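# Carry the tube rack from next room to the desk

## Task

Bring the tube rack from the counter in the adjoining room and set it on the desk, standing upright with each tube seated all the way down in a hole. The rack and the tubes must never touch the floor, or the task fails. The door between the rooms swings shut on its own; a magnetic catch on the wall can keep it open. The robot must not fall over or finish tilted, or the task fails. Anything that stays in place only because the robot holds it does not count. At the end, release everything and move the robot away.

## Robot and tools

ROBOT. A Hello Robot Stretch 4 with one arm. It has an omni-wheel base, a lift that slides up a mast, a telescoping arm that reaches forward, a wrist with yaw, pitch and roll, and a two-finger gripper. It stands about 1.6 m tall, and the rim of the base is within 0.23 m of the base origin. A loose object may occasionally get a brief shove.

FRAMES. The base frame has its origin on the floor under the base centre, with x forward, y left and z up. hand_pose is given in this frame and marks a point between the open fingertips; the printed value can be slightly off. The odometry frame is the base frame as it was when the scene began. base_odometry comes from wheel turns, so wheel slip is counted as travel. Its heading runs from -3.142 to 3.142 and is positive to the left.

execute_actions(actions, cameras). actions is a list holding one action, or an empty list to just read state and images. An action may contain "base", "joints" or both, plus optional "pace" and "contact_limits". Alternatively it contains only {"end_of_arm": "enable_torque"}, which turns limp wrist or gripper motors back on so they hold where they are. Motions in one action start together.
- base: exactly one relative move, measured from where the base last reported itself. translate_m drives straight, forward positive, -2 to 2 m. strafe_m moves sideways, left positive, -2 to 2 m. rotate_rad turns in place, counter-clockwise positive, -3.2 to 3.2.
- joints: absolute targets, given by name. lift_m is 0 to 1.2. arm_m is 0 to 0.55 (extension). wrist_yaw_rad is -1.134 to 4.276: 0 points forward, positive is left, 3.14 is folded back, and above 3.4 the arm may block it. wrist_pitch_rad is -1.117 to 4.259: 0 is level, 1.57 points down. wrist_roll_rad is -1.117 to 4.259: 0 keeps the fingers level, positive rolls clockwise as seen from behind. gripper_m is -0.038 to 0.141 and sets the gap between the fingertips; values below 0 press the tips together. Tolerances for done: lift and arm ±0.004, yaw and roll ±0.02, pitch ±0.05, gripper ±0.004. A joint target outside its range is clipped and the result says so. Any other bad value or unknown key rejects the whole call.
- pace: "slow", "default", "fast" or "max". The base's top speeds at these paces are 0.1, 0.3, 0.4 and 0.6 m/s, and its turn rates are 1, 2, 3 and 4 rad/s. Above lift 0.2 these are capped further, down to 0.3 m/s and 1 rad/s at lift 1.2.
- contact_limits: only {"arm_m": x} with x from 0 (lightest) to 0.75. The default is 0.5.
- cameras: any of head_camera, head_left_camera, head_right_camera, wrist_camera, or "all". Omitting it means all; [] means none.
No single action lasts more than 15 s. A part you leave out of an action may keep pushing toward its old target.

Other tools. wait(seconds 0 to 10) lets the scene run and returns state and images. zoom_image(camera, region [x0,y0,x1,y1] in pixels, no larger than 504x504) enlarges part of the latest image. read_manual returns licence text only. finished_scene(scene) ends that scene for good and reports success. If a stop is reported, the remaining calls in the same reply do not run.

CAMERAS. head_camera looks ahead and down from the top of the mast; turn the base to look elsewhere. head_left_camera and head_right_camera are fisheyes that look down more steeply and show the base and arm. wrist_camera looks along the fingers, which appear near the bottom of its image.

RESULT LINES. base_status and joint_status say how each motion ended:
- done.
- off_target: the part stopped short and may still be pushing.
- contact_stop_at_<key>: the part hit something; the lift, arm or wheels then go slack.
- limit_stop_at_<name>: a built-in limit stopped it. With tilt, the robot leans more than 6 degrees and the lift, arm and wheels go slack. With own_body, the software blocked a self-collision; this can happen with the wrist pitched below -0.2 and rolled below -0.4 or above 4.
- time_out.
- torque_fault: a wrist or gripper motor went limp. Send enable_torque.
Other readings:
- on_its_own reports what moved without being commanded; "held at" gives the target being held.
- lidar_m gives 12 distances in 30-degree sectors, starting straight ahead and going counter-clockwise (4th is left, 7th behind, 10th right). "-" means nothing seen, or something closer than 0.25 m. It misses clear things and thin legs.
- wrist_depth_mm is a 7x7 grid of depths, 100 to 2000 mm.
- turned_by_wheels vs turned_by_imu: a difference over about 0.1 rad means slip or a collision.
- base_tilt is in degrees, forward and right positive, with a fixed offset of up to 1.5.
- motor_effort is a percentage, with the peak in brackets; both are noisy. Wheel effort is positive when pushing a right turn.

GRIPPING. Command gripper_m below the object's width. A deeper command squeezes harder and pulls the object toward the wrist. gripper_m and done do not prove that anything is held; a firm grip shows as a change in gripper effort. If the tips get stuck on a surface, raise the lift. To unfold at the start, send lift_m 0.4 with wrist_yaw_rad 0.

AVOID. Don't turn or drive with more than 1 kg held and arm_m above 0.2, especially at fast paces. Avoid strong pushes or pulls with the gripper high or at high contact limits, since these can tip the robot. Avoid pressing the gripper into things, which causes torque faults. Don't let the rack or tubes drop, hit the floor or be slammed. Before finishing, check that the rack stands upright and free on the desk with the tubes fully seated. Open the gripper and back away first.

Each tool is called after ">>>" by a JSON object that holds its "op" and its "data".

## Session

>>> {"op": "execute_actions", "data": {"actions": []}}

Scene clock: 0.00 s.
base_odometry: x=+0.000 y=+0.000 heading=+0.000 (m, m, rad; odometry frame)
turned_by_wheels: +0.000 (rad since the last result)
turned_by_imu: +0.000 (rad since the last result)
base_tilt: forward=+0.3 right=+0.2 (deg)
lidar_m: 0.69 0.82 0.78 0.78 0.91 1.61 3.02 1.08 0.90 0.87 0.81 0.68
base_status: not commanded
joint_positions: lift_m=+0.279 arm_m=+0.000 wrist_yaw_rad=+3.121 wrist_pitch_rad=-0.002 wrist_roll_rad=-0.005 gripper_m=+0.057
joint_status: not commanded
motor_effort: lift_m=+19 arm_m=+0 wrist_yaw_rad=-1 wrist_pitch_rad=-7 wrist_roll_rad=-1 gripper_m=+3 wheel_0=+0 wheel_1=+0 wheel_2=+0 (%)
hand_pose: x=-0.1160 y=+0.0933 z=+0.4575 quat_wxyz=(+0.010, +0.001, -0.002, +1.000) (m; base frame)
wrist_depth_mm: - 140 - - - - 1576 / - 127 200 - - - 1618 / - 131 193 - - - 1537 / 129 141 - - - - 1537 / - - - - - - 1499 / 1537 1661 196 1808 200 1756 1464 / 1118 1025 1205 124 1182 1160 1229
pictures: head_camera, head_left_camera, head_right_camera, wrist_camera
camera_calibration (this result's frames):
wrist_camera: T_world_to_cam=[[0.0312356, 0.999354, 0.0177841, -0.095793], [0.0113761, 0.0174361, -0.999783, 0.510229], [-0.999447, 0.0314312, -0.0108241, 0.11506], [0, 0, 0, 1]] pos_world=[0.112184, 0.0832182, 0.513067]
Images, in order (width x height): head_camera 420x560, head_left_camera 420x672, head_right_camera 420x672, wrist_camera 616x392.

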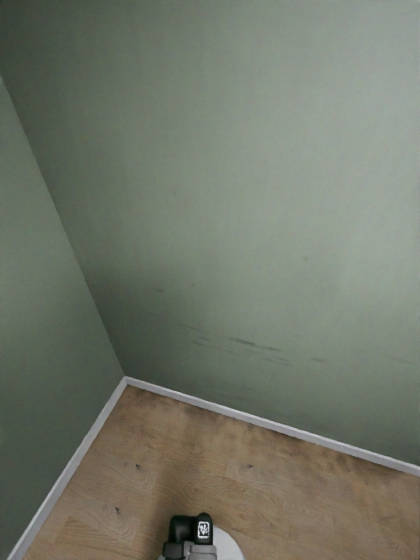

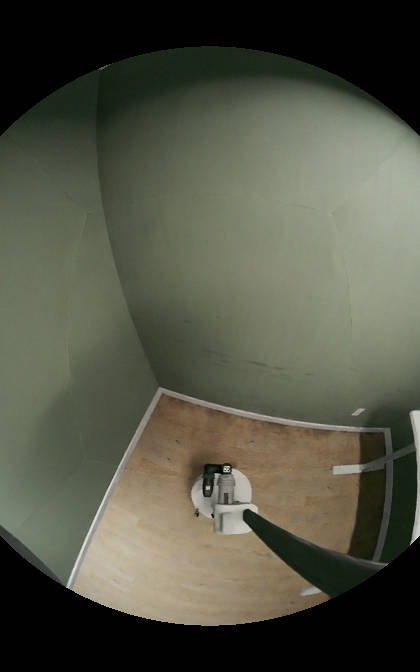

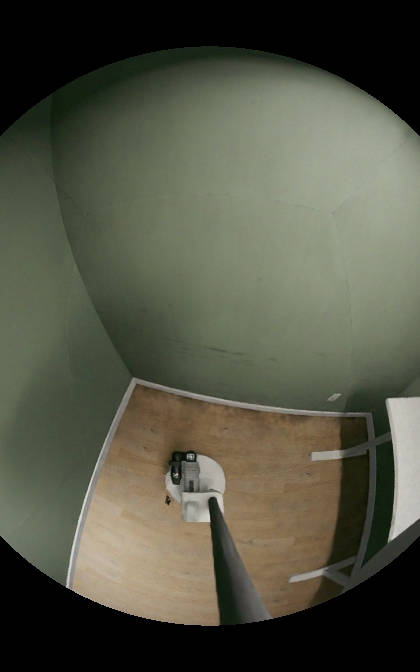

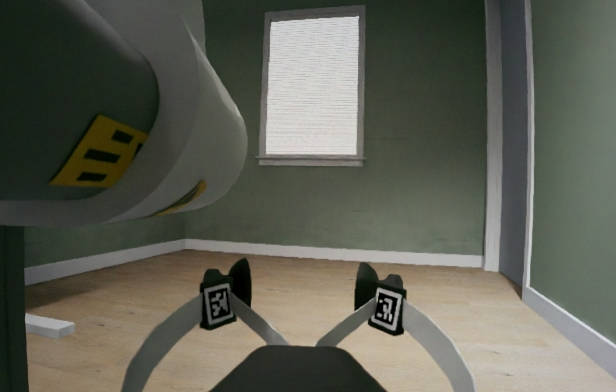

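>>> {"op": "execute_actions", "data": {"actions": [{"base":{"rotate_rad":-0.265}}], "cameras": []}}

>>> {"op": "execute_actions", "data": {"actions": [{"base":{"translate_m":-2.0},"pace":"fast"}], "cameras": ["head_left_camera","head_camera"]}}

Scene clock: 10.33 s.
base_odometry: x=+0.000 y=+0.000 heading=-0.264 (m, m, rad; odometry frame)
turned_by_wheels: -0.264 (rad since the last result)
turned_by_imu: -0.267 (rad since the last result)
base_tilt: forward=+0.1 right=+0.1 (deg)
lidar_m: 0.67 0.72 0.81 0.76 0.83 1.11 3.06 1.33 0.95 0.89 0.91 0.72
base_status: done
joint_positions: lift_m=+0.279 arm_m=+0.000 wrist_yaw_rad=+3.121 wrist_pitch_rad=-0.002 wrist_roll_rad=-0.005 gripper_m=+0.057
joint_status: not commanded
motor_effort: lift_m=+18(18) arm_m=+0(0) wrist_yaw_rad=-1(0) wrist_pitch_rad=-6(6) wrist_roll_rad=+0(1) gripper_m=-1(4) wheel_0=+5(12) wheel_1=+4(11) wheel_2=+5(11) (%)
hand_pose: x=-0.1160 y=+0.0933 z=+0.4575 quat_wxyz=(+0.010, +0.001, -0.002, +1.000) (m; base frame)
wrist_depth_mm: - 140 - - - 1430 1008 / - 126 200 - - 1430 1008 / - 131 193 - - 1430 1008 / 129 141 - - - 1397 1008 / - - - - - 1397 991 / 1537 1618 196 1756 200 1397 991 / 1118 1025 1205 124 1160 1098 976
pictures: none
No camera images: the call's "cameras" was empty. Leave "cameras" out to get every camera's image.

Scene clock: 16.63 s.
base_odometry: x=-1.930 y=+0.523 heading=-0.265 (m, m, rad; odometry frame)
turned_by_wheels: -0.001 (rad since the last result)
turned_by_imu: -0.005 (rad since the last result)
base_tilt: forward=+0.1 right=+0.3 (deg)
lidar_m: 2.68 1.12 0.81 0.74 0.87 1.06 1.00 1.01 1.43 1.70 1.31 1.29
base_status: done
joint_positions: lift_m=+0.279 arm_m=+0.000 wrist_yaw_rad=+3.121 wrist_pitch_rad=-0.002 wrist_roll_rad=-0.005 gripper_m=+0.057
joint_status: not commanded
motor_effort: lift_m=+18(19) arm_m=+0(0) wrist_yaw_rad=-1(1) wrist_pitch_rad=-6(6) wrist_roll_rad=+0(0) gripper_m=-3(7) wheel_0=-5(11) wheel_1=-5(13) wheel_2=+2(16) (%)
hand_pose: x=-0.1160 y=+0.0933 z=+0.4575 quat_wxyz=(+0.010, +0.001, -0.002, +1.000) (m; base frame)
wrist_depth_mm: - 140 1160 1182 1205 1205 1025 / - 126 200 1182 1205 1205 1042 / - 131 193 1182 1182 1205 1042 / 129 141 1160 1182 1182 1205 1042 / 1138 1160 1160 1160 1182 1205 1042 / 1138 1160 196 1182 200 1205 1042 / 1098 1025 1138 124 1160 1098 1042
pictures: head_camera, head_left_camera
Images, in order (width x height): head_camera 420x560, head_left_camera 420x672.

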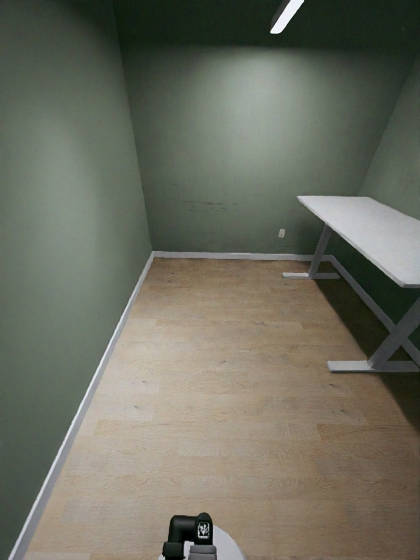

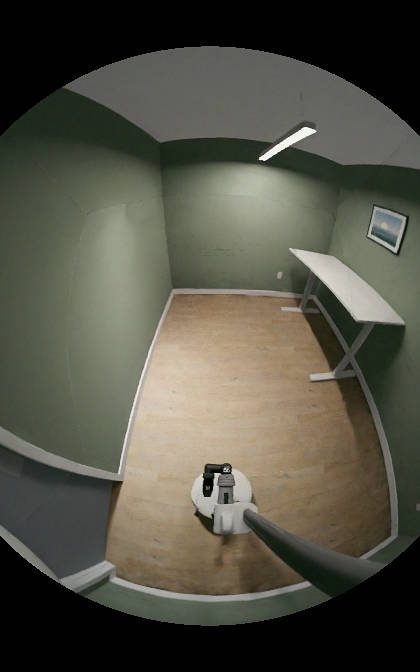

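>>> {"op": "execute_actions", "data": {"actions": [{"base":{"translate_m":-0.24}}], "cameras": []}}

>>> {"op": "execute_actions", "data": {"actions": [{"base":{"strafe_m":0.48}}], "cameras": ["head_left_camera"]}}

Scene clock: 22.77 s.
base_odometry: x=-2.162 y=+0.585 heading=-0.265 (m, m, rad; odometry frame)
turned_by_wheels: -0.001 (rad since the last result)
turned_by_imu: -0.003 (rad since the last result)
base_tilt: forward=+0.2 right=+0.1 (deg)
lidar_m: 2.91 1.11 0.80 0.83 0.87 0.84 0.76 0.78 1.10 1.70 1.67 1.45
base_status: done
joint_positions: lift_m=+0.279 arm_m=+0.000 wrist_yaw_rad=+3.121 wrist_pitch_rad=-0.002 wrist_roll_rad=-0.005 gripper_m=+0.057
joint_status: not commanded
motor_effort: lift_m=+18(18) arm_m=+0(0) wrist_yaw_rad=-2(1) wrist_pitch_rad=-7(6) wrist_roll_rad=-1(0) gripper_m=-1(1) wheel_0=-5(9) wheel_1=-6(10) wheel_2=+4(14) (%)
hand_pose: x=-0.1160 y=+0.0933 z=+0.4575 quat_wxyz=(+0.010, +0.001, -0.002, +1.000) (m; base frame)
wrist_depth_mm: - 140 931 931 960 946 960 / - 127 200 946 946 960 960 / - 131 193 946 946 960 976 / 129 141 917 931 946 946 960 / 904 917 917 946 946 960 976 / 904 917 196 931 200 960 976 / 904 904 931 124 946 946 946
pictures: none
No camera images: the call's "cameras" was empty. Leave "cameras" out to get every camera's image.

Scene clock: 25.70 s.
base_odometry: x=-2.036 y=+1.048 heading=-0.265 (m, m, rad; odometry frame)
turned_by_wheels: +0.000 (rad since the last result)
turned_by_imu: +0.000 (rad since the last result)
base_tilt: forward=+0.1 right=+0.2 (deg)
lidar_m: 1.24 0.42 0.35 0.36 0.38 0.53 0.79 0.83 1.12 2.18 1.84 1.99
base_status: done
joint_positions: lift_m=+0.279 arm_m=+0.000 wrist_yaw_rad=+3.121 wrist_pitch_rad=-0.002 wrist_roll_rad=-0.005 gripper_m=+0.057
joint_status: not commanded
motor_effort: lift_m=+18(18) arm_m=+0(0) wrist_yaw_rad=-1(1) wrist_pitch_rad=-7(6) wrist_roll_rad=+0(0) gripper_m=-3(6) wheel_0=-5(14) wheel_1=+3(12) wheel_2=+0(3) (%)
hand_pose: x=-0.1160 y=+0.0933 z=+0.4575 quat_wxyz=(+0.010, +0.001, -0.002, +1.000) (m; base frame)
wrist_depth_mm: - 140 917 946 831 615 445 / - 127 200 931 820 609 449 / - 131 193 931 820 615 439 / 129 141 931 946 809 609 436 / 904 917 931 946 788 603 430 / 917 917 196 946 200 591 433 / 904 904 917 124 788 512 430
pictures: head_left_camera
Images, in order (width x height): head_left_camera 420x672.

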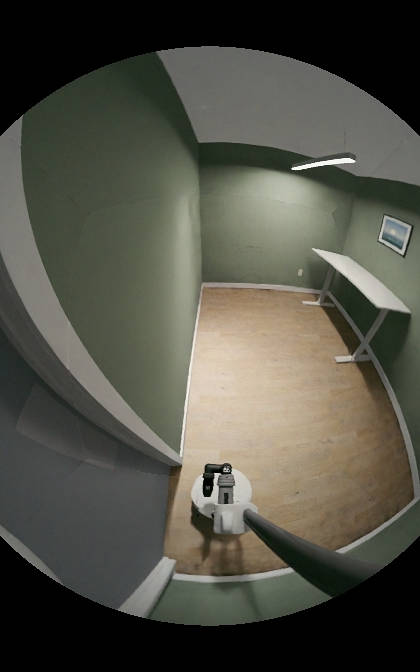

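>>> {"op": "execute_actions", "data": {"actions": [{"base":{"translate_m":-0.11}}], "cameras": []}}

>>> {"op": "execute_actions", "data": {"actions": [{"base":{"strafe_m":0.5},"pace":"slow"}], "cameras": ["head_left_camera"]}}

Scene clock: 38.43 s.
base_odometry: x=-2.142 y=+1.077 heading=-0.266 (m, m, rad; odometry frame)
turned_by_wheels: +0.000 (rad since the last result)
turned_by_imu: -0.002 (rad since the last result)
base_tilt: forward=+0.2 right=+0.2 (deg)
lidar_m: 1.25 0.41 0.40 0.37 0.38 0.54 0.68 0.71 0.97 2.17 1.88 2.01
base_status: done
joint_positions: lift_m=+0.279 arm_m=+0.000 wrist_yaw_rad=+3.121 wrist_pitch_rad=-0.002 wrist_roll_rad=-0.005 gripper_m=+0.057
joint_status: not commanded
motor_effort: lift_m=+18(18) arm_m=+0(0) wrist_yaw_rad=+0(1) wrist_pitch_rad=-6(6) wrist_roll_rad=+0(0) gripper_m=-3(3) wheel_0=-5(10) wheel_1=-4(10) wheel_2=+4(13) (%)
hand_pose: x=-0.1160 y=+0.0933 z=+0.4575 quat_wxyz=(+0.010, +0.001, -0.002, +1.000) (m; base frame)
wrist_depth_mm: - 140 820 842 831 609 445 / - 126 200 831 831 615 449 / - 131 193 831 842 615 436 / 129 141 809 831 831 609 436 / 809 809 831 831 820 603 430 / 798 809 196 831 200 591 436 / 798 809 820 124 732 508 427
pictures: none
No camera images: the call's "cameras" was empty. Leave "cameras" out to get every camera's image.

Scene clock: 44.57 s.
base_odometry: x=-2.011 y=+1.559 heading=-0.265 (m, m, rad; odometry frame)
turned_by_wheels: +0.000 (rad since the last result)
turned_by_imu: -0.002 (rad since the last result)
base_tilt: forward=+0.2 right=+0.1 (deg)
lidar_m: 0.29 2.51 0.29 0.25 - 0.25 0.25 0.55 0.98 2.66 2.24 0.30
base_status: done
joint_positions: lift_m=+0.279 arm_m=+0.000 wrist_yaw_rad=+3.121 wrist_pitch_rad=-0.002 wrist_roll_rad=-0.005 gripper_m=+0.057
joint_status: not commanded
motor_effort: lift_m=+19(18) arm_m=+0(0) wrist_yaw_rad=+0(0) wrist_pitch_rad=-6(6) wrist_roll_rad=+0(1) gripper_m=-1(4) wheel_0=-20(26) wheel_1=+21(33) wheel_2=+4(6) (%)
hand_pose: x=-0.1160 y=+0.0933 z=+0.4575 quat_wxyz=(+0.010, +0.001, -0.002, +1.000) (m; base frame)
wrist_depth_mm: - 140 466 355 267 212 - / - 126 200 353 267 212 186 / - 131 193 349 266 212 186 / 129 141 424 349 265 212 186 / 809 661 504 345 263 211 185 / 809 661 196 343 200 209 183 / 809 654 539 124 255 195 -
pictures: head_left_camera
Images, in order (width x height): head_left_camera 420x672.

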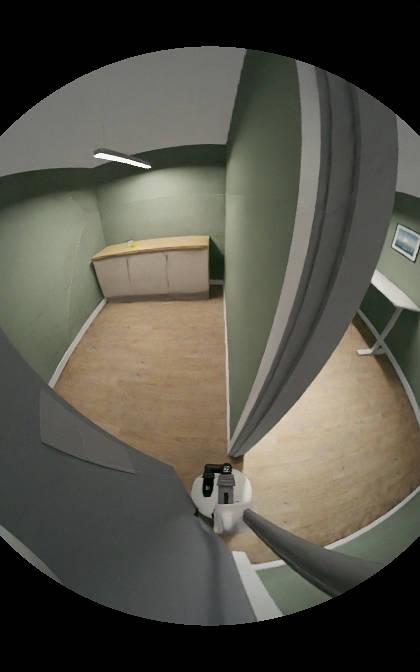

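>>> {"op": "execute_actions", "data": {"actions": [{"base":{"strafe_m":0.55},"pace":"slow"}], "cameras": ["head_left_camera"]}}

>>> {"op": "execute_actions", "data": {"actions": [{"base":{"translate_m":-0.3},"pace":"slow"}], "cameras": ["wrist_camera"]}}

Scene clock: 54.63 s.
base_odometry: x=-1.867 y=+2.089 heading=-0.265 (m, m, rad; odometry frame)
turned_by_wheels: +0.000 (rad since the last result)
turned_by_imu: +0.242 (rad since the last result)
base_tilt: forward=+0.2 right=+0.1 (deg)
lidar_m: 2.48 1.85 1.57 0.25 0.25 - 0.25 0.33 1.23 2.85 0.63 1.00
base_status: done
joint_positions: lift_m=+0.279 arm_m=+0.000 wrist_yaw_rad=+3.121 wrist_pitch_rad=-0.002 wrist_roll_rad=-0.005 gripper_m=+0.057
joint_status: not commanded
motor_effort: lift_m=+18(18) arm_m=+0(0) wrist_yaw_rad=-1(1) wrist_pitch_rad=-6(7) wrist_roll_rad=+0(1) gripper_m=-7(2) wheel_0=-13(27) wheel_1=+8(26) wheel_2=+4(5) (%)
hand_pose: x=-0.1160 y=+0.0933 z=+0.4575 quat_wxyz=(+0.010, +0.001, -0.002, +1.000) (m; base frame)
wrist_depth_mm: - 140 342 304 263 230 - / - 127 200 303 263 230 211 / - 131 193 301 262 230 211 / 129 141 329 301 262 229 211 / 554 433 353 300 259 229 209 / 554 433 196 300 200 228 211 / 554 421 362 124 256 219 -
pictures: head_left_camera
Images, in order (width x height): head_left_camera 420x672.

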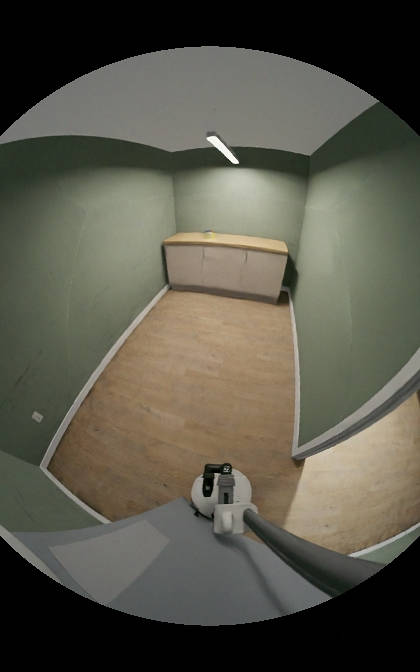

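Scene clock: 58.77 s.
base_odometry: x=-2.145 y=+2.166 heading=-0.261 (m, m, rad; odometry frame)
turned_by_wheels: +0.005 (rad since the last result)
turned_by_imu: -0.075 (rad since the last result)
base_tilt: forward=+0.1 right=+0.1 (deg)
lidar_m: 2.73 1.95 1.59 0.92 0.26 0.25 - 0.25 0.31 3.11 0.81 0.86
base_status: translate_m contact_stop (by the wheels' count: -0.289 of -0.300)
joint_positions: lift_m=+0.279 arm_m=+0.000 wrist_yaw_rad=+3.121 wrist_pitch_rad=-0.002 wrist_roll_rad=-0.005 gripper_m=+0.057
joint_status: not commanded
on_its_own: the wheels are slack since a contact_stop
motor_effort: lift_m=+18(18) arm_m=+0(0) wrist_yaw_rad=+0(1) wrist_pitch_rad=-6(6) wrist_roll_rad=+0(1) gripper_m=-1(4) wheel_0=+0(32) wheel_1=+0(36) wheel_2=+0(36) (%)
hand_pose: x=-0.1160 y=+0.0933 z=+0.4575 quat_wxyz=(+0.010, +0.001, -0.002, +1.000) (m; base frame)
wrist_depth_mm: - 140 325 322 319 315 312 / - 126 200 320 319 315 312 / - 131 193 322 317 315 312 / 129 141 324 322 317 314 312 / 334 329 325 322 319 314 310 / 334 329 196 322 200 314 312 / 334 329 325 124 317 314 312
pictures: wrist_camera
camera_calibration (this result's frames):
wrist_camera: T_world_to_cam=[[0.0311889, 0.999355, 0.0177844, -0.0957852], [0.0114185, 0.0174357, -0.999783, 0.510221], [-0.999448, 0.0313852, -0.0108674, 0.115081], [0, 0, 0, 1]] pos_world=[0.112179, 0.0832156, 0.513065]
Images, in order (width x height): wrist_camera 616x392.

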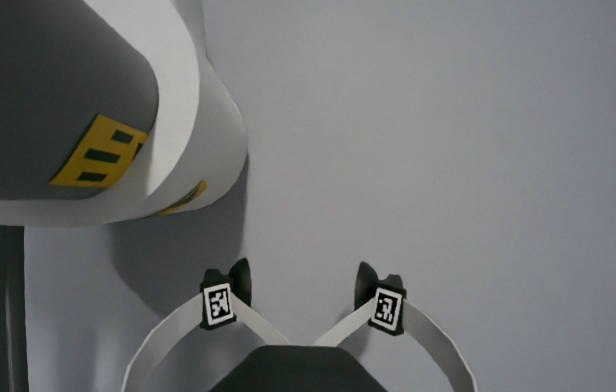

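>>> {"op": "execute_actions", "data": {"actions": [{"base":{"strafe_m":0.2},"pace":"slow"}], "cameras": []}}

>>> {"op": "execute_actions", "data": {"actions": [{"base":{"translate_m":-0.08},"pace":"slow"}], "cameras": ["wrist_camera"]}}

Scene clock: 66.77 s.
base_odometry: x=-2.129 y=+2.209 heading=-0.269 (m, m, rad; odometry frame)
turned_by_wheels: -0.008 (rad since the last result)
turned_by_imu: -0.010 (rad since the last result)
base_tilt: forward=+0.1 right=+0.2 (deg)
lidar_m: 2.75 1.92 1.57 0.90 0.25 0.25 - 0.25 0.32 3.17 0.82 0.94
base_status: strafe_m contact_stop (by the wheels' count: +0.045 of +0.200)
joint_positions: lift_m=+0.279 arm_m=+0.000 wrist_yaw_rad=+3.121 wrist_pitch_rad=-0.002 wrist_roll_rad=-0.005 gripper_m=+0.057
joint_status: not commanded
on_its_own: the wheels are slack since a contact_stop
motor_effort: lift_m=+18(18) arm_m=+0(0) wrist_yaw_rad=-1(1) wrist_pitch_rad=-6(6) wrist_roll_rad=+0(0) gripper_m=-5(4) wheel_0=+0(36) wheel_1=+0(16) wheel_2=+0(33) (%)
hand_pose: x=-0.1160 y=+0.0933 z=+0.4575 quat_wxyz=(+0.010, +0.001, -0.002, +1.000) (m; base frame)
wrist_depth_mm: - 140 327 324 320 317 315 / - 127 200 324 320 319 314 / - 131 193 324 320 317 315 / 129 141 325 325 322 319 317 / 332 330 325 322 320 317 315 / 334 329 196 324 200 317 315 / 334 330 327 124 320 319 315
pictures: none
No camera images: the call's "cameras" was empty. Leave "cameras" out to get every camera's image.

not run: a stop came earlier in this reply.

Door seems solidly at its stop. Move off and watch.

>>> {"op": "execute_actions", "data": {"actions": [{"base":{"translate_m":0.4}}], "cameras": []}}

>>> {"op": "execute_actions", "data": {"actions": [{"base":{"rotate_rad":-0.15}}], "cameras": ["wrist_camera","head_camera"]}}

Scene clock: 73.53 s.
base_odometry: x=-1.743 y=+2.103 heading=-0.268 (m, m, rad; odometry frame)
turned_by_wheels: +0.001 (rad since the last result)
turned_by_imu: -0.001 (rad since the last result)
base_tilt: forward=+0.0 right=+0.2 (deg)
lidar_m: 2.33 1.83 1.50 1.48 0.94 0.61 0.59 0.62 1.31 0.62 0.65 1.06
base_status: done
joint_positions: lift_m=+0.279 arm_m=+0.000 wrist_yaw_rad=+3.121 wrist_pitch_rad=-0.002 wrist_roll_rad=-0.005 gripper_m=+0.057
joint_status: not commanded
motor_effort: lift_m=+18(18) arm_m=+0(0) wrist_yaw_rad=-1(0) wrist_pitch_rad=-7(6) wrist_roll_rad=-1(0) gripper_m=-2(2) wheel_0=+6(6) wheel_1=+5(10) wheel_2=-4(14) (%)
hand_pose: x=-0.1160 y=+0.0933 z=+0.4575 quat_wxyz=(+0.010, +0.001, -0.002, +1.000) (m; base frame)
wrist_depth_mm: - 140 732 723 715 831 820 / - 127 200 723 715 831 820 / - 131 194 723 715 831 809 / 129 141 732 723 715 831 820 / 750 732 732 723 715 831 820 / 741 741 196 723 200 831 820 / 750 741 723 124 715 831 809
pictures: none
No camera images: the call's "cameras" was empty. Leave "cameras" out to get every camera's image.

Scene clock: 74.37 s.
base_odometry: x=-1.743 y=+2.103 heading=-0.417 (m, m, rad; odometry frame)
turned_by_wheels: -0.149 (rad since the last result)
turned_by_imu: -0.150 (rad since the last result)
base_tilt: forward=+0.1 right=+0.1 (deg)
lidar_m: 2.34 2.10 1.52 1.47 1.05 0.63 0.56 0.60 0.82 3.11 0.65 0.86
base_status: done
joint_positions: lift_m=+0.279 arm_m=+0.000 wrist_yaw_rad=+3.121 wrist_pitch_rad=-0.002 wrist_roll_rad=-0.005 gripper_m=+0.057
joint_status: not commanded
motor_effort: lift_m=+19(18) arm_m=+0(0) wrist_yaw_rad=-1(1) wrist_pitch_rad=-6(6) wrist_roll_rad=+0(1) gripper_m=-5(2) wheel_0=+6(8) wheel_1=+5(9) wheel_2=+5(9) (%)
hand_pose: x=-0.1160 y=+0.0933 z=+0.4575 quat_wxyz=(+0.010, +0.001, -0.002, +1.000) (m; base frame)
wrist_depth_mm: - 140 732 741 904 904 917 / - 127 200 741 904 904 904 / - 131 193 741 904 904 904 / 129 141 715 741 904 904 917 / 691 707 715 741 891 917 917 / 683 707 196 741 200 904 904 / 691 699 723 124 904 904 904
pictures: head_camera, wrist_camera
camera_calibration (this result's frames):
wrist_camera: T_world_to_cam=[[0.0312132, 0.999355, 0.0177844, -0.0957894], [0.011419, 0.0174354, -0.999783, 0.510221], [-0.999448, 0.0314095, -0.0108674, 0.115081], [0, 0, 0, 1]] pos_world=[0.112181, 0.083217, 0.513065]
Images, in order (width x height): head_camera 420x560, wrist_camera 616x392.

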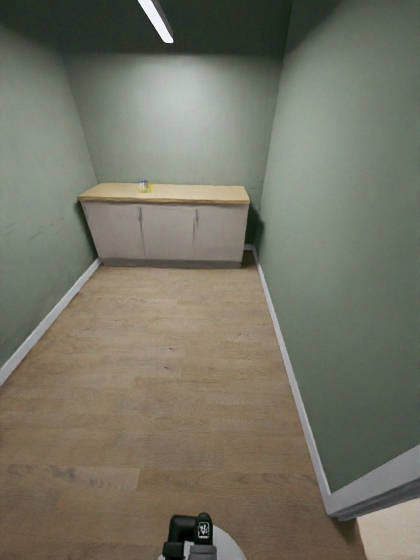

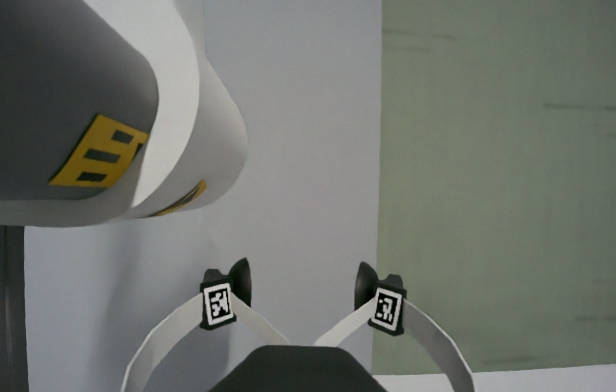

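>>> {"op": "execute_actions", "data": {"actions": [{"base":{"translate_m":1.6},"pace":"fast"}], "cameras": ["wrist_camera"]}}

>>> {"op": "execute_actions", "data": {"actions": [{"base":{"strafe_m":0.8},"joints":{"lift_m":0.9,"wrist_yaw_rad":0,"wrist_pitch_rad":0.15,"gripper_m":0.141},"pace":"fast"}], "cameras": ["wrist_camera","head_camera"]}}

Scene clock: 84.67 s.
base_odometry: x=-0.280 y=+1.455 heading=-0.416 (m, m, rad; odometry frame)
turned_by_wheels: +0.000 (rad since the last result)
turned_by_imu: +0.000 (rad since the last result)
base_tilt: forward=+0.1 right=+0.2 (deg)
lidar_m: 0.75 0.78 1.09 1.45 1.51 2.11 2.16 0.88 0.64 0.61 0.63 0.79
base_status: done
joint_positions: lift_m=+0.279 arm_m=+0.000 wrist_yaw_rad=+3.121 wrist_pitch_rad=-0.002 wrist_roll_rad=-0.005 gripper_m=+0.057
joint_status: not commanded
motor_effort: lift_m=+18(19) arm_m=+0(0) wrist_yaw_rad=+0(1) wrist_pitch_rad=-7(7) wrist_roll_rad=+0(0) gripper_m=-2(5) wheel_0=+3(16) wheel_1=+3(11) wheel_2=+1(17) (%)
hand_pose: x=-0.1160 y=+0.0933 z=+0.4575 quat_wxyz=(+0.010, +0.001, -0.002, +1.000) (m; base frame)
wrist_depth_mm: - 140 - - - - - / - 127 200 - - - 1983 / - 131 193 - - - 1921 / 129 141 - - - - 1983 / 1098 - - - - - 1921 / 1118 1464 196 1756 200 1808 1756 / 1060 1025 1205 124 1160 1138 1229
pictures: wrist_camera
camera_calibration (this result's frames):
wrist_camera: T_world_to_cam=[[0.0312129, 0.999355, 0.0177844, -0.0957893], [0.0114189, 0.0174354, -0.999783, 0.510221], [-0.999448, 0.0314092, -0.0108674, 0.115081], [0, 0, 0, 1]] pos_world=[0.112181, 0.083217, 0.513065]
Images, in order (width x height): wrist_camera 616x392.

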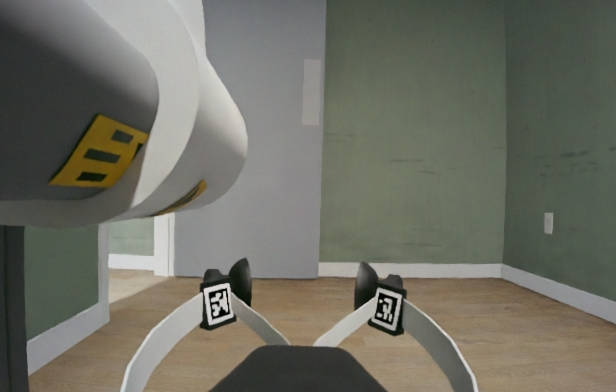

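Scene clock: 87.80 s.
base_odometry: x=+0.043 y=+2.187 heading=-0.416 (m, m, rad; odometry frame)
turned_by_wheels: +0.000 (rad since the last result)
turned_by_imu: +0.000 (rad since the last result)
base_tilt: forward=+0.1 right=+0.2 (deg)
lidar_m: 0.73 0.77 0.67 0.66 0.70 0.99 2.28 2.27 1.49 1.40 1.08 0.76
base_status: done
joint_positions: lift_m=+0.900 arm_m=+0.000 wrist_yaw_rad=+0.000 wrist_pitch_rad=+0.152 wrist_roll_rad=-0.005 gripper_m=+0.141
joint_status: all done
motor_effort: lift_m=+22(27) arm_m=+0(0) wrist_yaw_rad=-1(6) wrist_pitch_rad=-6(6) wrist_roll_rad=+0(1) gripper_m=+5(8) wheel_0=+0(14) wheel_1=+2(14) wheel_2=+0(0) (%)
hand_pose: x=+0.4558 y=-0.0874 z=+1.0342 quat_wxyz=(+0.997, -0.002, +0.076, +0.000) (m; base frame)
wrist_depth_mm: 1078 1098 1118 1098 1118 1118 1098 / 1098 1138 1160 1138 1138 1138 1138 / 1118 1160 1160 1160 1160 1182 1160 / 1078 1182 1182 798 1182 1182 1182 / 634 661 683 707 723 732 732 / 591 569 569 569 569 569 603 / 609 609 609 124 615 621 621
pictures: head_camera, wrist_camera
camera_calibration (this result's frames):
wrist_camera: T_world_to_cam=[[-0.00785724, -0.999784, 0.0192415, -0.101735], [-0.163927, -0.017694, -0.986314, 1.14631], [0.986441, -0.0109039, -0.163753, -0.0522111], [0, 0, 0, 1]] pos_world=[0.238615, -0.0819993, 1.12403]
Images, in order (width x height): head_camera 420x560, wrist_camera 616x392.

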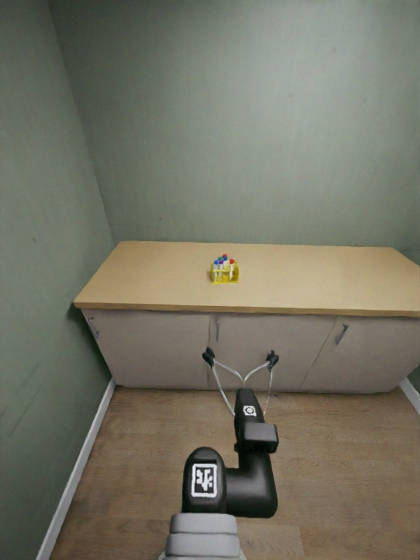

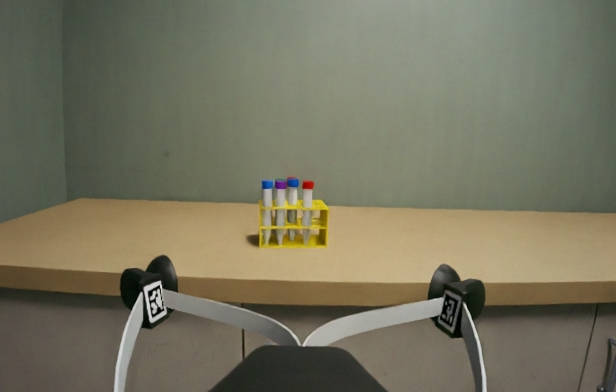

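>>> {"op": "execute_actions", "data": {"actions": [{"base":{"translate_m":0.33},"joints":{"lift_m":0.87,"wrist_pitch_rad":0.1}}], "cameras": ["wrist_camera","head_camera"]}}

>>> {"op": "zoom_image", "data": {"camera": "head_camera", "region": [170, 250, 290, 370]}}

Scene clock: 94.17 s.
base_odometry: x=+0.345 y=+2.054 heading=-0.416 (m, m, rad; odometry frame)
turned_by_wheels: +0.000 (rad since the last result)
turned_by_imu: -0.001 (rad since the last result)
base_tilt: forward=+0.2 right=+0.2 (deg)
lidar_m: 0.40 0.44 0.64 0.63 0.67 0.98 2.60 2.00 1.47 1.41 0.62 0.44
base_status: done
joint_positions: lift_m=+0.870 arm_m=+0.000 wrist_yaw_rad=+0.000 wrist_pitch_rad=+0.102 wrist_roll_rad=-0.005 gripper_m=+0.141
joint_status: all done
motor_effort: lift_m=+14(22) arm_m=+0(0) wrist_yaw_rad=-1(2) wrist_pitch_rad=-7(10) wrist_roll_rad=-1(0) gripper_m=+3(1) wheel_0=+5(13) wheel_1=+4(9) wheel_2=-4(13) (%)
hand_pose: x=+0.4576 y=-0.0874 z=+1.0191 quat_wxyz=(+0.999, -0.002, +0.051, +0.000) (m; base frame)
wrist_depth_mm: 809 809 809 809 809 809 809 / 831 820 820 820 820 820 820 / 842 842 842 842 842 831 842 / 842 854 854 842 854 854 854 / 654 683 580 413 750 759 768 / 421 375 392 402 407 404 469 / 327 324 347 124 362 340 355
pictures: head_camera, wrist_camera
camera_calibration (this result's frames):
wrist_camera: T_world_to_cam=[[-0.00896272, -0.999783, 0.0188182, -0.100538], [-0.1147, -0.0176668, -0.993243, 1.11627], [0.99336, -0.0110606, -0.114517, -0.109819], [0, 0, 0, 1]] pos_world=[0.236225, -0.0820102, 1.09804]
Images, in order (width x height): head_camera 420x560, wrist_camera 616x392.

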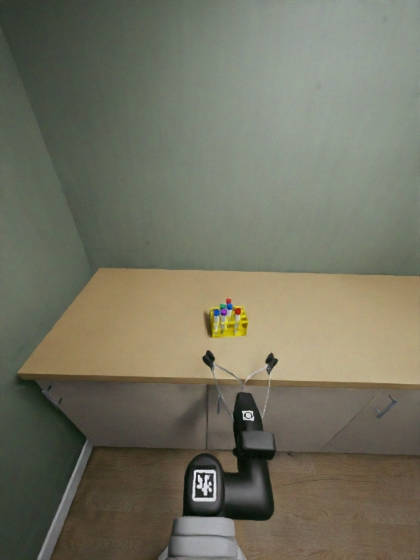

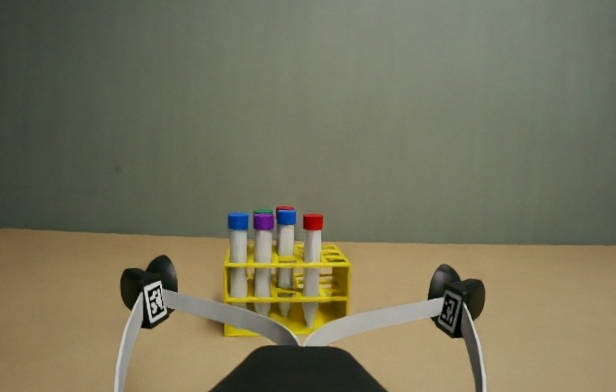

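Region (170, 250, 290, 370) of head_camera's 420x560 image, scaled by 4.200, with more detail than that image has.

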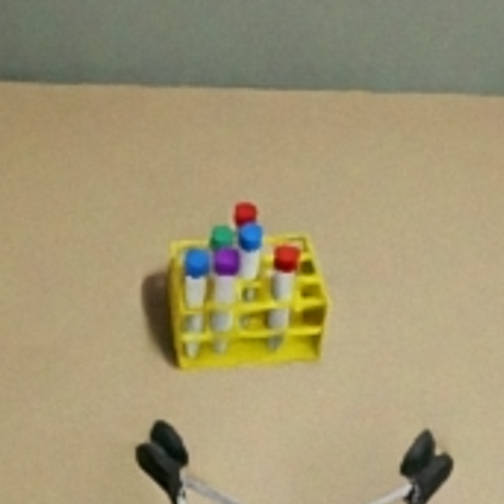

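>>> {"op": "execute_actions", "data": {"actions": [{"base":{"rotate_rad":0.11}}], "cameras": []}}

>>> {"op": "execute_actions", "data": {"actions": [{"base":{"strafe_m":-0.048},"joints":{"lift_m":0.85,"wrist_pitch_rad":0.2,"arm_m":0.09},"pace":"slow"}], "cameras": ["wrist_camera","head_camera"]}}

Scene clock: 106.07 s.
base_odometry: x=+0.345 y=+2.054 heading=-0.307 (m, m, rad; odometry frame)
turned_by_wheels: +0.109 (rad since the last result)
turned_by_imu: +0.108 (rad since the last result)
base_tilt: forward=+0.2 right=+0.0 (deg)
lidar_m: 0.42 0.46 0.68 0.64 0.72 1.12 2.60 1.80 1.44 1.19 0.53 0.43
base_status: done
joint_positions: lift_m=+0.870 arm_m=+0.000 wrist_yaw_rad=+0.000 wrist_pitch_rad=+0.102 wrist_roll_rad=-0.005 gripper_m=+0.141
joint_status: not commanded
motor_effort: lift_m=+14(14) arm_m=+0(0) wrist_yaw_rad=+0(1) wrist_pitch_rad=-7(7) wrist_roll_rad=+0(1) gripper_m=+2(2) wheel_0=-6(8) wheel_1=-3(6) wheel_2=-5(10) (%)
hand_pose: x=+0.4576 y=-0.0874 z=+1.0191 quat_wxyz=(+0.999, -0.002, +0.051, +0.000) (m; base frame)
wrist_depth_mm: 866 854 831 820 788 768 759 / 878 866 842 820 798 788 768 / 891 878 866 842 809 788 778 / 904 891 866 854 831 798 798 / 654 683 715 407 459 768 778 / 421 379 418 389 387 407 469 / 329 322 349 124 362 340 355
pictures: none
No camera images: the call's "cameras" was empty. Leave "cameras" out to get every camera's image.

Scene clock: 108.27 s.
base_odometry: x=+0.331 y=+2.008 heading=-0.307 (m, m, rad; odometry frame)
turned_by_wheels: +0.000 (rad since the last result)
turned_by_imu: -0.001 (rad since the last result)
base_tilt: forward=+0.1 right=+0.1 (deg)
lidar_m: 0.40 0.46 0.71 0.70 0.79 1.18 2.59 1.75 1.39 1.25 0.56 0.43
base_status: done
joint_positions: lift_m=+0.850 arm_m=+0.088 wrist_yaw_rad=+0.000 wrist_pitch_rad=+0.202 wrist_roll_rad=-0.005 gripper_m=+0.141
joint_status: all done
motor_effort: lift_m=+13(11) arm_m=+9(9) wrist_yaw_rad=+0(0) wrist_pitch_rad=-5(1) wrist_roll_rad=-1(0) gripper_m=+2(0) wheel_0=+5(13) wheel_1=-5(9) wheel_2=+0(6) (%)
hand_pose: x=+0.5419 y=-0.0874 z=+0.9707 quat_wxyz=(+0.995, -0.002, +0.101, +0.000) (m; base frame)
wrist_depth_mm: 750 732 715 699 676 661 647 / 778 759 732 715 699 683 668 / 798 778 759 741 723 699 691 / 691 707 640 303 732 715 699 / 415 430 379 291 399 466 469 / 296 272 294 301 290 289 324 / 241 237 253 124 260 248 -
pictures: head_camera, wrist_camera
camera_calibration (this result's frames):
wrist_camera: T_world_to_cam=[[-0.007049, -0.999783, 0.0196179, -0.100687], [-0.212846, -0.0176688, -0.976926, 1.11527], [0.97706, -0.0110619, -0.212675, -0.0950075], [0, 0, 0, 1]] pos_world=[0.329499, -0.0820102, 1.07131]
Images, in order (width x height): head_camera 420x560, wrist_camera 616x392.

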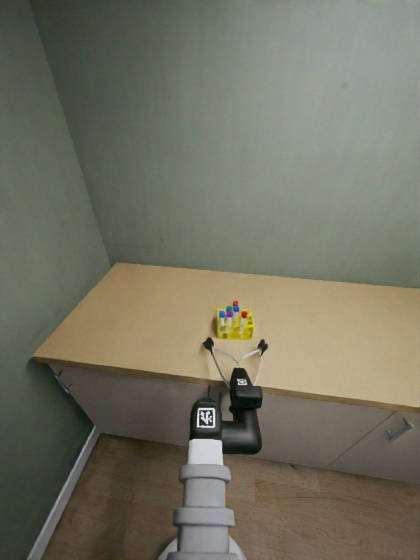

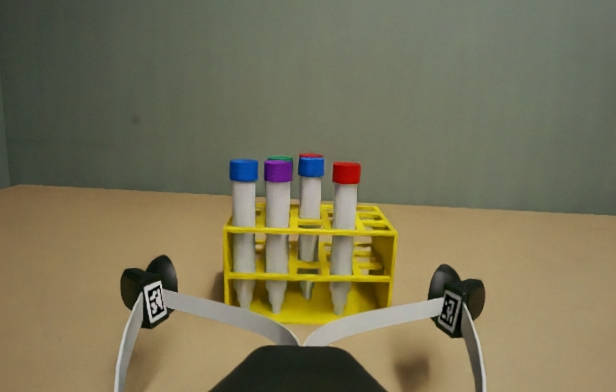

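>>> {"op": "execute_actions", "data": {"actions": [{"base":{"strafe_m":-0.005},"joints":{"lift_m":0.84},"pace":"slow"}], "cameras": []}}

>>> {"op": "execute_actions", "data": {"actions": [{"joints":{"arm_m":0.175},"pace":"slow"}], "cameras": ["wrist_camera"]}}

Scene clock: 114.27 s.
base_odometry: x=+0.329 y=+2.004 heading=-0.307 (m, m, rad; odometry frame)
turned_by_wheels: +0.000 (rad since the last result)
turned_by_imu: -0.001 (rad since the last result)
base_tilt: forward=+0.1 right=+0.1 (deg)
lidar_m: 0.41 0.44 0.70 0.70 0.79 1.19 2.60 1.76 1.36 1.36 0.56 0.43
base_status: done
joint_positions: lift_m=+0.840 arm_m=+0.088 wrist_yaw_rad=+0.000 wrist_pitch_rad=+0.202 wrist_roll_rad=-0.005 gripper_m=+0.141
joint_status: all done
motor_effort: lift_m=+13(12) arm_m=+9(9) wrist_yaw_rad=-1(1) wrist_pitch_rad=-5(6) wrist_roll_rad=+0(0) gripper_m=-4(1) wheel_0=+8(7) wheel_1=-7(8) wheel_2=+0(2) (%)
hand_pose: x=+0.5419 y=-0.0874 z=+0.9607 quat_wxyz=(+0.995, -0.002, +0.101, +0.000) (m; base frame)
wrist_depth_mm: 750 732 715 691 676 661 654 / 768 759 741 715 699 676 668 / 798 788 759 732 715 699 683 / 640 661 603 283 723 715 699 / 389 402 334 294 370 439 439 / 277 254 277 297 272 271 304 / 226 223 236 124 245 232 -
pictures: none
No camera images: the call's "cameras" was empty. Leave "cameras" out to get every camera's image.

Scene clock: 116.40 s.
base_odometry: x=+0.329 y=+2.004 heading=-0.307 (m, m, rad; odometry frame)
turned_by_wheels: +0.000 (rad since the last result)
turned_by_imu: -0.001 (rad since the last result)
base_tilt: forward=+0.0 right=+0.1 (deg)
lidar_m: 0.41 0.45 0.69 0.69 0.77 1.20 2.60 1.76 1.39 1.34 0.53 0.44
base_status: not commanded
joint_positions: lift_m=+0.840 arm_m=+0.173 wrist_yaw_rad=+0.000 wrist_pitch_rad=+0.202 wrist_roll_rad=-0.005 gripper_m=+0.141
joint_status: all done
motor_effort: lift_m=+13(13) arm_m=+9(9) wrist_yaw_rad=-1(1) wrist_pitch_rad=-6(6) wrist_roll_rad=+0(0) gripper_m=+2(2) wheel_0=+8(8) wheel_1=-8(7) wheel_2=+0(0) (%)
hand_pose: x=+0.6269 y=-0.0874 z=+0.9607 quat_wxyz=(+0.995, -0.002, +0.101, +0.000) (m; base frame)
wrist_depth_mm: 668 647 634 621 603 585 574 / 683 668 647 634 621 603 585 / 715 691 668 647 634 621 603 / 640 654 195 224 640 634 627 / 387 402 200 224 250 436 439 / 277 254 204 220 216 268 301 / 225 221 214 124 230 231 -
pictures: wrist_camera
camera_calibration (this result's frames):
wrist_camera: T_world_to_cam=[[-0.007058, -0.999783, 0.019618, -0.0998883], [-0.21285, -0.0176668, -0.976925, 1.1236], [0.977059, -0.0110708, -0.212679, -0.180176], [0, 0, 0, 1]] pos_world=[0.414497, -0.0820108, 1.06132]
Images, in order (width x height): wrist_camera 616x392.

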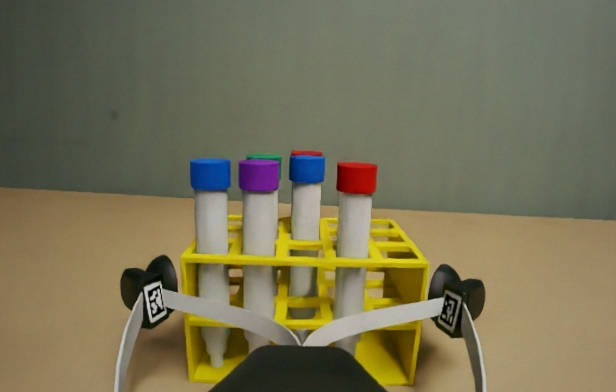

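>>> {"op": "execute_actions", "data": {"actions": [{"joints":{"gripper_m":0.07,"arm_m":0.182}}], "cameras": []}}

>>> {"op": "execute_actions", "data": {"actions": [{"joints":{"lift_m":0.88},"pace":"slow"}], "cameras": ["wrist_camera"]}}

Scene clock: 122.63 s.
base_odometry: x=+0.329 y=+2.004 heading=-0.307 (m, m, rad; odometry frame)
turned_by_wheels: +0.000 (rad since the last result)
turned_by_imu: -0.002 (rad since the last result)
base_tilt: forward=+0.2 right=+0.2 (deg)
lidar_m: 0.43 0.46 0.71 0.69 0.75 1.19 2.59 1.73 1.37 1.36 0.56 0.41
base_status: not commanded
joint_positions: lift_m=+0.840 arm_m=+0.180 wrist_yaw_rad=+0.000 wrist_pitch_rad=+0.203 wrist_roll_rad=-0.005 gripper_m=+0.071
joint_status: all done
motor_effort: lift_m=+13(13) arm_m=+9(10) wrist_yaw_rad=-1(1) wrist_pitch_rad=-9(9) wrist_roll_rad=+0(0) gripper_m=-30(27) wheel_0=+8(7) wheel_1=-7(7) wheel_2=+0(0) (%)
hand_pose: x=+0.6339 y=-0.0874 z=+0.9604 quat_wxyz=(+0.995, -0.002, +0.101, +0.000) (m; base frame)
wrist_depth_mm: 654 640 627 609 597 580 574 / 676 654 640 627 615 597 580 / 699 683 661 640 627 615 603 / 634 647 176 205 640 627 615 / 384 397 181 200 199 433 436 / 274 179 187 213 202 198 300 / 220 221 191 147 189 220 -
pictures: none
No camera images: the call's "cameras" was empty. Leave "cameras" out to get every camera's image.

Scene clock: 123.80 s.
base_odometry: x=+0.329 y=+2.004 heading=-0.307 (m, m, rad; odometry frame)
turned_by_wheels: +0.000 (rad since the last result)
turned_by_imu: +0.000 (rad since the last result)
base_tilt: forward=+0.3 right=+0.0 (deg)
lidar_m: 0.42 0.46 0.70 0.70 0.77 1.20 2.60 1.77 1.40 1.36 0.56 0.44
base_status: not commanded
joint_positions: lift_m=+0.880 arm_m=+0.180 wrist_yaw_rad=+0.000 wrist_pitch_rad=+0.203 wrist_roll_rad=-0.005 gripper_m=+0.071
joint_status: all done
motor_effort: lift_m=+23(27) arm_m=+9(9) wrist_yaw_rad=-1(0) wrist_pitch_rad=-9(10) wrist_roll_rad=-1(1) gripper_m=-28(31) wheel_0=+7(7) wheel_1=-7(7) wheel_2=+0(0) (%)
hand_pose: x=+0.6339 y=-0.0874 z=+0.9995 quat_wxyz=(+0.995, -0.002, +0.101, +0.000) (m; base frame)
wrist_depth_mm: 661 640 627 609 597 580 564 / 676 661 647 627 615 597 585 / 699 683 661 640 627 615 597 / 715 707 178 206 647 634 621 / 484 504 182 200 200 544 549 / 345 179 187 213 214 198 379 / 279 279 191 147 189 278 301
pictures: wrist_camera
camera_calibration (this result's frames):
wrist_camera: T_world_to_cam=[[-0.00702824, -0.999783, 0.0196278, -0.100628], [-0.214184, -0.0176677, -0.976634, 1.16354], [0.976768, -0.011068, -0.214013, -0.17719], [0, 0, 0, 1]] pos_world=[0.421577, -0.0820106, 1.1004]
Images, in order (width x height): wrist_camera 616x392.

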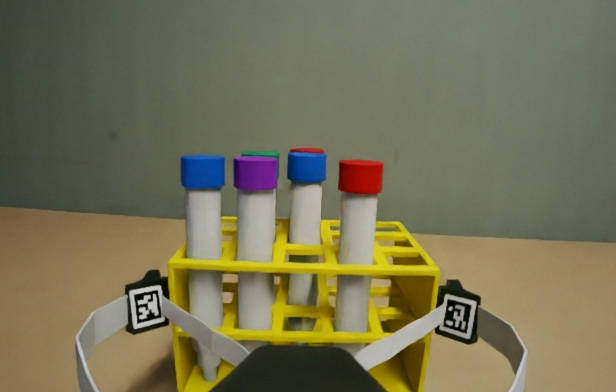

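>>> {"op": "execute_actions", "data": {"actions": [{"joints":{"arm_m":0.0},"base":{"rotate_rad":-0.11},"pace":"slow"}], "cameras": []}}

>>> {"op": "execute_actions", "data": {"actions": [{"base":{"translate_m":-2.0}}], "cameras": []}}

>>> {"op": "execute_actions", "data": {"actions": [{"base":{"rotate_rad":-1.565},"pace":"slow"}], "cameras": ["wrist_camera","head_camera"]}}

Scene clock: 134.77 s.
base_odometry: x=+0.329 y=+2.004 heading=-0.416 (m, m, rad; odometry frame)
turned_by_wheels: -0.109 (rad since the last result)
turned_by_imu: -0.111 (rad since the last result)
base_tilt: forward=+0.0 right=+0.2 (deg)
lidar_m: 0.40 0.43 0.61 0.69 0.75 1.04 2.57 1.93 1.41 1.35 0.62 0.41
base_status: done
joint_positions: lift_m=+0.880 arm_m=+0.002 wrist_yaw_rad=+0.000 wrist_pitch_rad=+0.203 wrist_roll_rad=-0.005 gripper_m=+0.071
joint_status: all done
motor_effort: lift_m=+23(23) arm_m=-9(10) wrist_yaw_rad=-2(2) wrist_pitch_rad=-10(9) wrist_roll_rad=+0(1) gripper_m=-34(31) wheel_0=+6(11) wheel_1=+7(11) wheel_2=+5(10) (%)
hand_pose: x=+0.4551 y=-0.0874 z=+0.9995 quat_wxyz=(+0.995, -0.002, +0.102, +0.000) (m; base frame)
wrist_depth_mm: 778 778 778 788 778 778 778 / 798 798 809 798 809 809 798 / 831 820 820 831 831 820 831 / 809 842 177 206 809 842 842 / 492 504 181 200 200 549 554 / 349 180 187 213 213 198 382 / 281 282 190 147 189 279 304
pictures: none
No camera images: the call's "cameras" was empty. Leave "cameras" out to get every camera's image.

Scene clock: 142.93 s.
base_odometry: x=-1.500 y=+2.812 heading=-0.416 (m, m, rad; odometry frame)
turned_by_wheels: +0.000 (rad since the last result)
turned_by_imu: -0.006 (rad since the last result)
base_tilt: forward=+0.0 right=+0.1 (deg)
lidar_m: 0.39 1.07 0.76 0.72 0.77 0.71 0.66 0.69 0.75 1.37 1.40 1.97
base_status: done
joint_positions: lift_m=+0.880 arm_m=+0.002 wrist_yaw_rad=+0.000 wrist_pitch_rad=+0.203 wrist_roll_rad=-0.005 gripper_m=+0.071
joint_status: not commanded
motor_effort: lift_m=+23(23) arm_m=-9(9) wrist_yaw_rad=-1(0) wrist_pitch_rad=-10(10) wrist_roll_rad=-1(0) gripper_m=-31(32) wheel_0=-5(10) wheel_1=-5(10) wheel_2=+4(15) (%)
hand_pose: x=+0.4550 y=-0.0874 z=+0.9996 quat_wxyz=(+0.995, -0.002, +0.102, +0.000) (m; base frame)
wrist_depth_mm: 1205 1756 - - - - 1863 / 1205 1808 - - - - 1863 / 1229 1808 - - - - 1808 / 1255 1863 177 205 - - 1863 / 1255 1708 181 200 200 - 1808 / 1229 179 187 213 202 198 1808 / 1182 1618 191 147 189 1618 1708
pictures: none
No camera images: the call's "cameras" was empty. Leave "cameras" out to get every camera's image.

Scene clock: 145.77 s.
base_odometry: x=-1.500 y=+2.812 heading=-1.980 (m, m, rad; odometry frame)
turned_by_wheels: -1.564 (rad since the last result)
turned_by_imu: -1.573 (rad since the last result)
base_tilt: forward=+0.1 right=+0.2 (deg)
lidar_m: 0.40 1.37 1.96 2.40 1.05 0.76 0.73 0.78 0.69 0.65 0.70 0.78
base_status: done
joint_positions: lift_m=+0.880 arm_m=+0.002 wrist_yaw_rad=+0.000 wrist_pitch_rad=+0.203 wrist_roll_rad=-0.005 gripper_m=+0.071
joint_status: not commanded
motor_effort: lift_m=+22(23) arm_m=-9(9) wrist_yaw_rad=+0(0) wrist_pitch_rad=-10(10) wrist_roll_rad=+0(0) gripper_m=-31(34) wheel_0=+6(9) wheel_1=+7(9) wheel_2=+6(9) (%)
hand_pose: x=+0.4550 y=-0.0874 z=+0.9996 quat_wxyz=(+0.995, -0.002, +0.102, +0.000) (m; base frame)
wrist_depth_mm: 1060 1042 - - - 917 661 / 1078 1078 - - - 931 668 / 1118 1138 - - - 931 676 / 1160 1160 178 204 - 931 668 / 1205 1182 182 200 200 931 668 / 1229 179 187 212 214 198 661 / 1281 1281 191 147 189 854 647
pictures: head_camera, wrist_camera
camera_calibration (this result's frames):
wrist_camera: T_world_to_cam=[[-0.00712113, -0.999782, 0.0196345, -0.101877], [-0.214244, -0.0176536, -0.976621, 1.12528], [0.976754, -0.0111612, -0.214072, -0.00241679], [0, 0, 0, 1]] pos_world=[0.242719, -0.0820169, 1.10045]
Images, in order (width x height): head_camera 420x560, wrist_camera 616x392.

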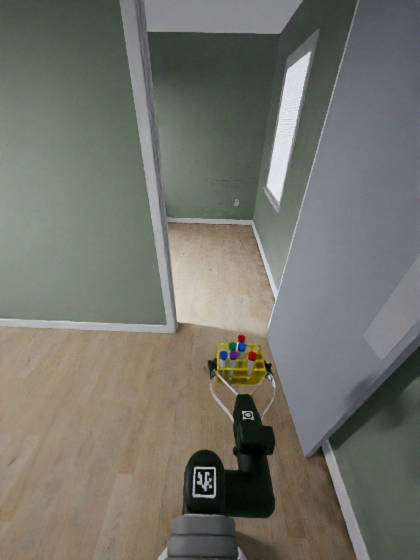

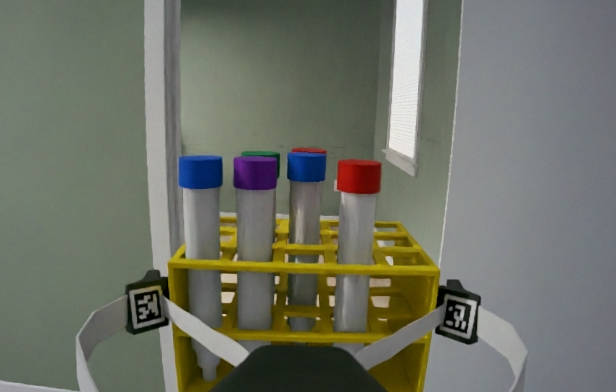

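>>> {"op": "execute_actions", "data": {"actions": [{"base":{"strafe_m":-0.12}}], "cameras": []}}

>>> {"op": "execute_actions", "data": {"actions": [{"base":{"translate_m":0.9}}], "cameras": ["head_camera"]}}

Scene clock: 155.00 s.
base_odometry: x=-1.610 y=+2.860 heading=-1.980 (m, m, rad; odometry frame)
turned_by_wheels: +0.000 (rad since the last result)
turned_by_imu: -0.002 (rad since the last result)
base_tilt: forward=+0.1 right=+0.1 (deg)
lidar_m: 0.41 1.39 1.97 2.51 1.06 0.77 0.73 0.75 0.57 0.55 0.57 0.64
base_status: done
joint_positions: lift_m=+0.880 arm_m=+0.002 wrist_yaw_rad=+0.000 wrist_pitch_rad=+0.203 wrist_roll_rad=-0.005 gripper_m=+0.071
joint_status: not commanded
motor_effort: lift_m=+22(22) arm_m=-9(9) wrist_yaw_rad=-1(0) wrist_pitch_rad=-10(10) wrist_roll_rad=+0(1) gripper_m=-32(30) wheel_0=+3(16) wheel_1=-3(13) wheel_2=+0(4) (%)
hand_pose: x=+0.4550 y=-0.0874 z=+0.9996 quat_wxyz=(+0.995, -0.002, +0.102, +0.000) (m; base frame)
wrist_depth_mm: 1042 1098 - - - 691 517 / 1078 1098 - - - 699 508 / 1118 1118 - - - 707 508 / 1160 1160 178 206 1025 707 504 / 1182 1205 182 200 200 699 504 / 1255 180 187 213 214 198 500 / 1281 1281 190 147 189 647 504
pictures: none
No camera images: the call's "cameras" was empty. Leave "cameras" out to get every camera's image.

Scene clock: 159.47 s.
base_odometry: x=-1.967 y=+2.034 heading=-1.979 (m, m, rad; odometry frame)
turned_by_wheels: +0.001 (rad since the last result)
turned_by_imu: +0.000 (rad since the last result)
base_tilt: forward=+0.2 right=+0.0 (deg)
lidar_m: 0.41 0.58 0.62 1.92 2.29 1.69 1.63 0.83 0.44 0.39 0.43 0.56
base_status: done
joint_positions: lift_m=+0.880 arm_m=+0.002 wrist_yaw_rad=+0.000 wrist_pitch_rad=+0.203 wrist_roll_rad=-0.005 gripper_m=+0.071
joint_status: not commanded
motor_effort: lift_m=+23(22) arm_m=-9(9) wrist_yaw_rad=-1(1) wrist_pitch_rad=-10(10) wrist_roll_rad=+0(0) gripper_m=-29(30) wheel_0=+6(11) wheel_1=+5(11) wheel_2=-3(13) (%)
hand_pose: x=+0.4550 y=-0.0874 z=+0.9996 quat_wxyz=(+0.995, -0.002, +0.102, +0.000) (m; base frame)
wrist_depth_mm: - - - - - 1138 768 / - - - - - 1118 778 / - - - - - 1138 778 / - - 178 206 1756 1118 778 / - - 182 200 200 1118 768 / - 179 188 213 201 198 759 / 1661 1661 191 147 189 1025 741
pictures: head_camera
Images, in order (width x height): head_camera 420x560.

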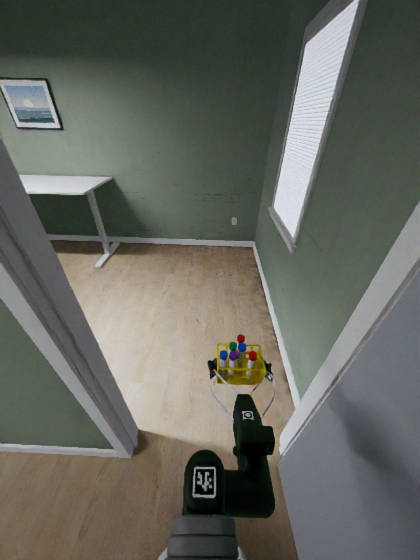

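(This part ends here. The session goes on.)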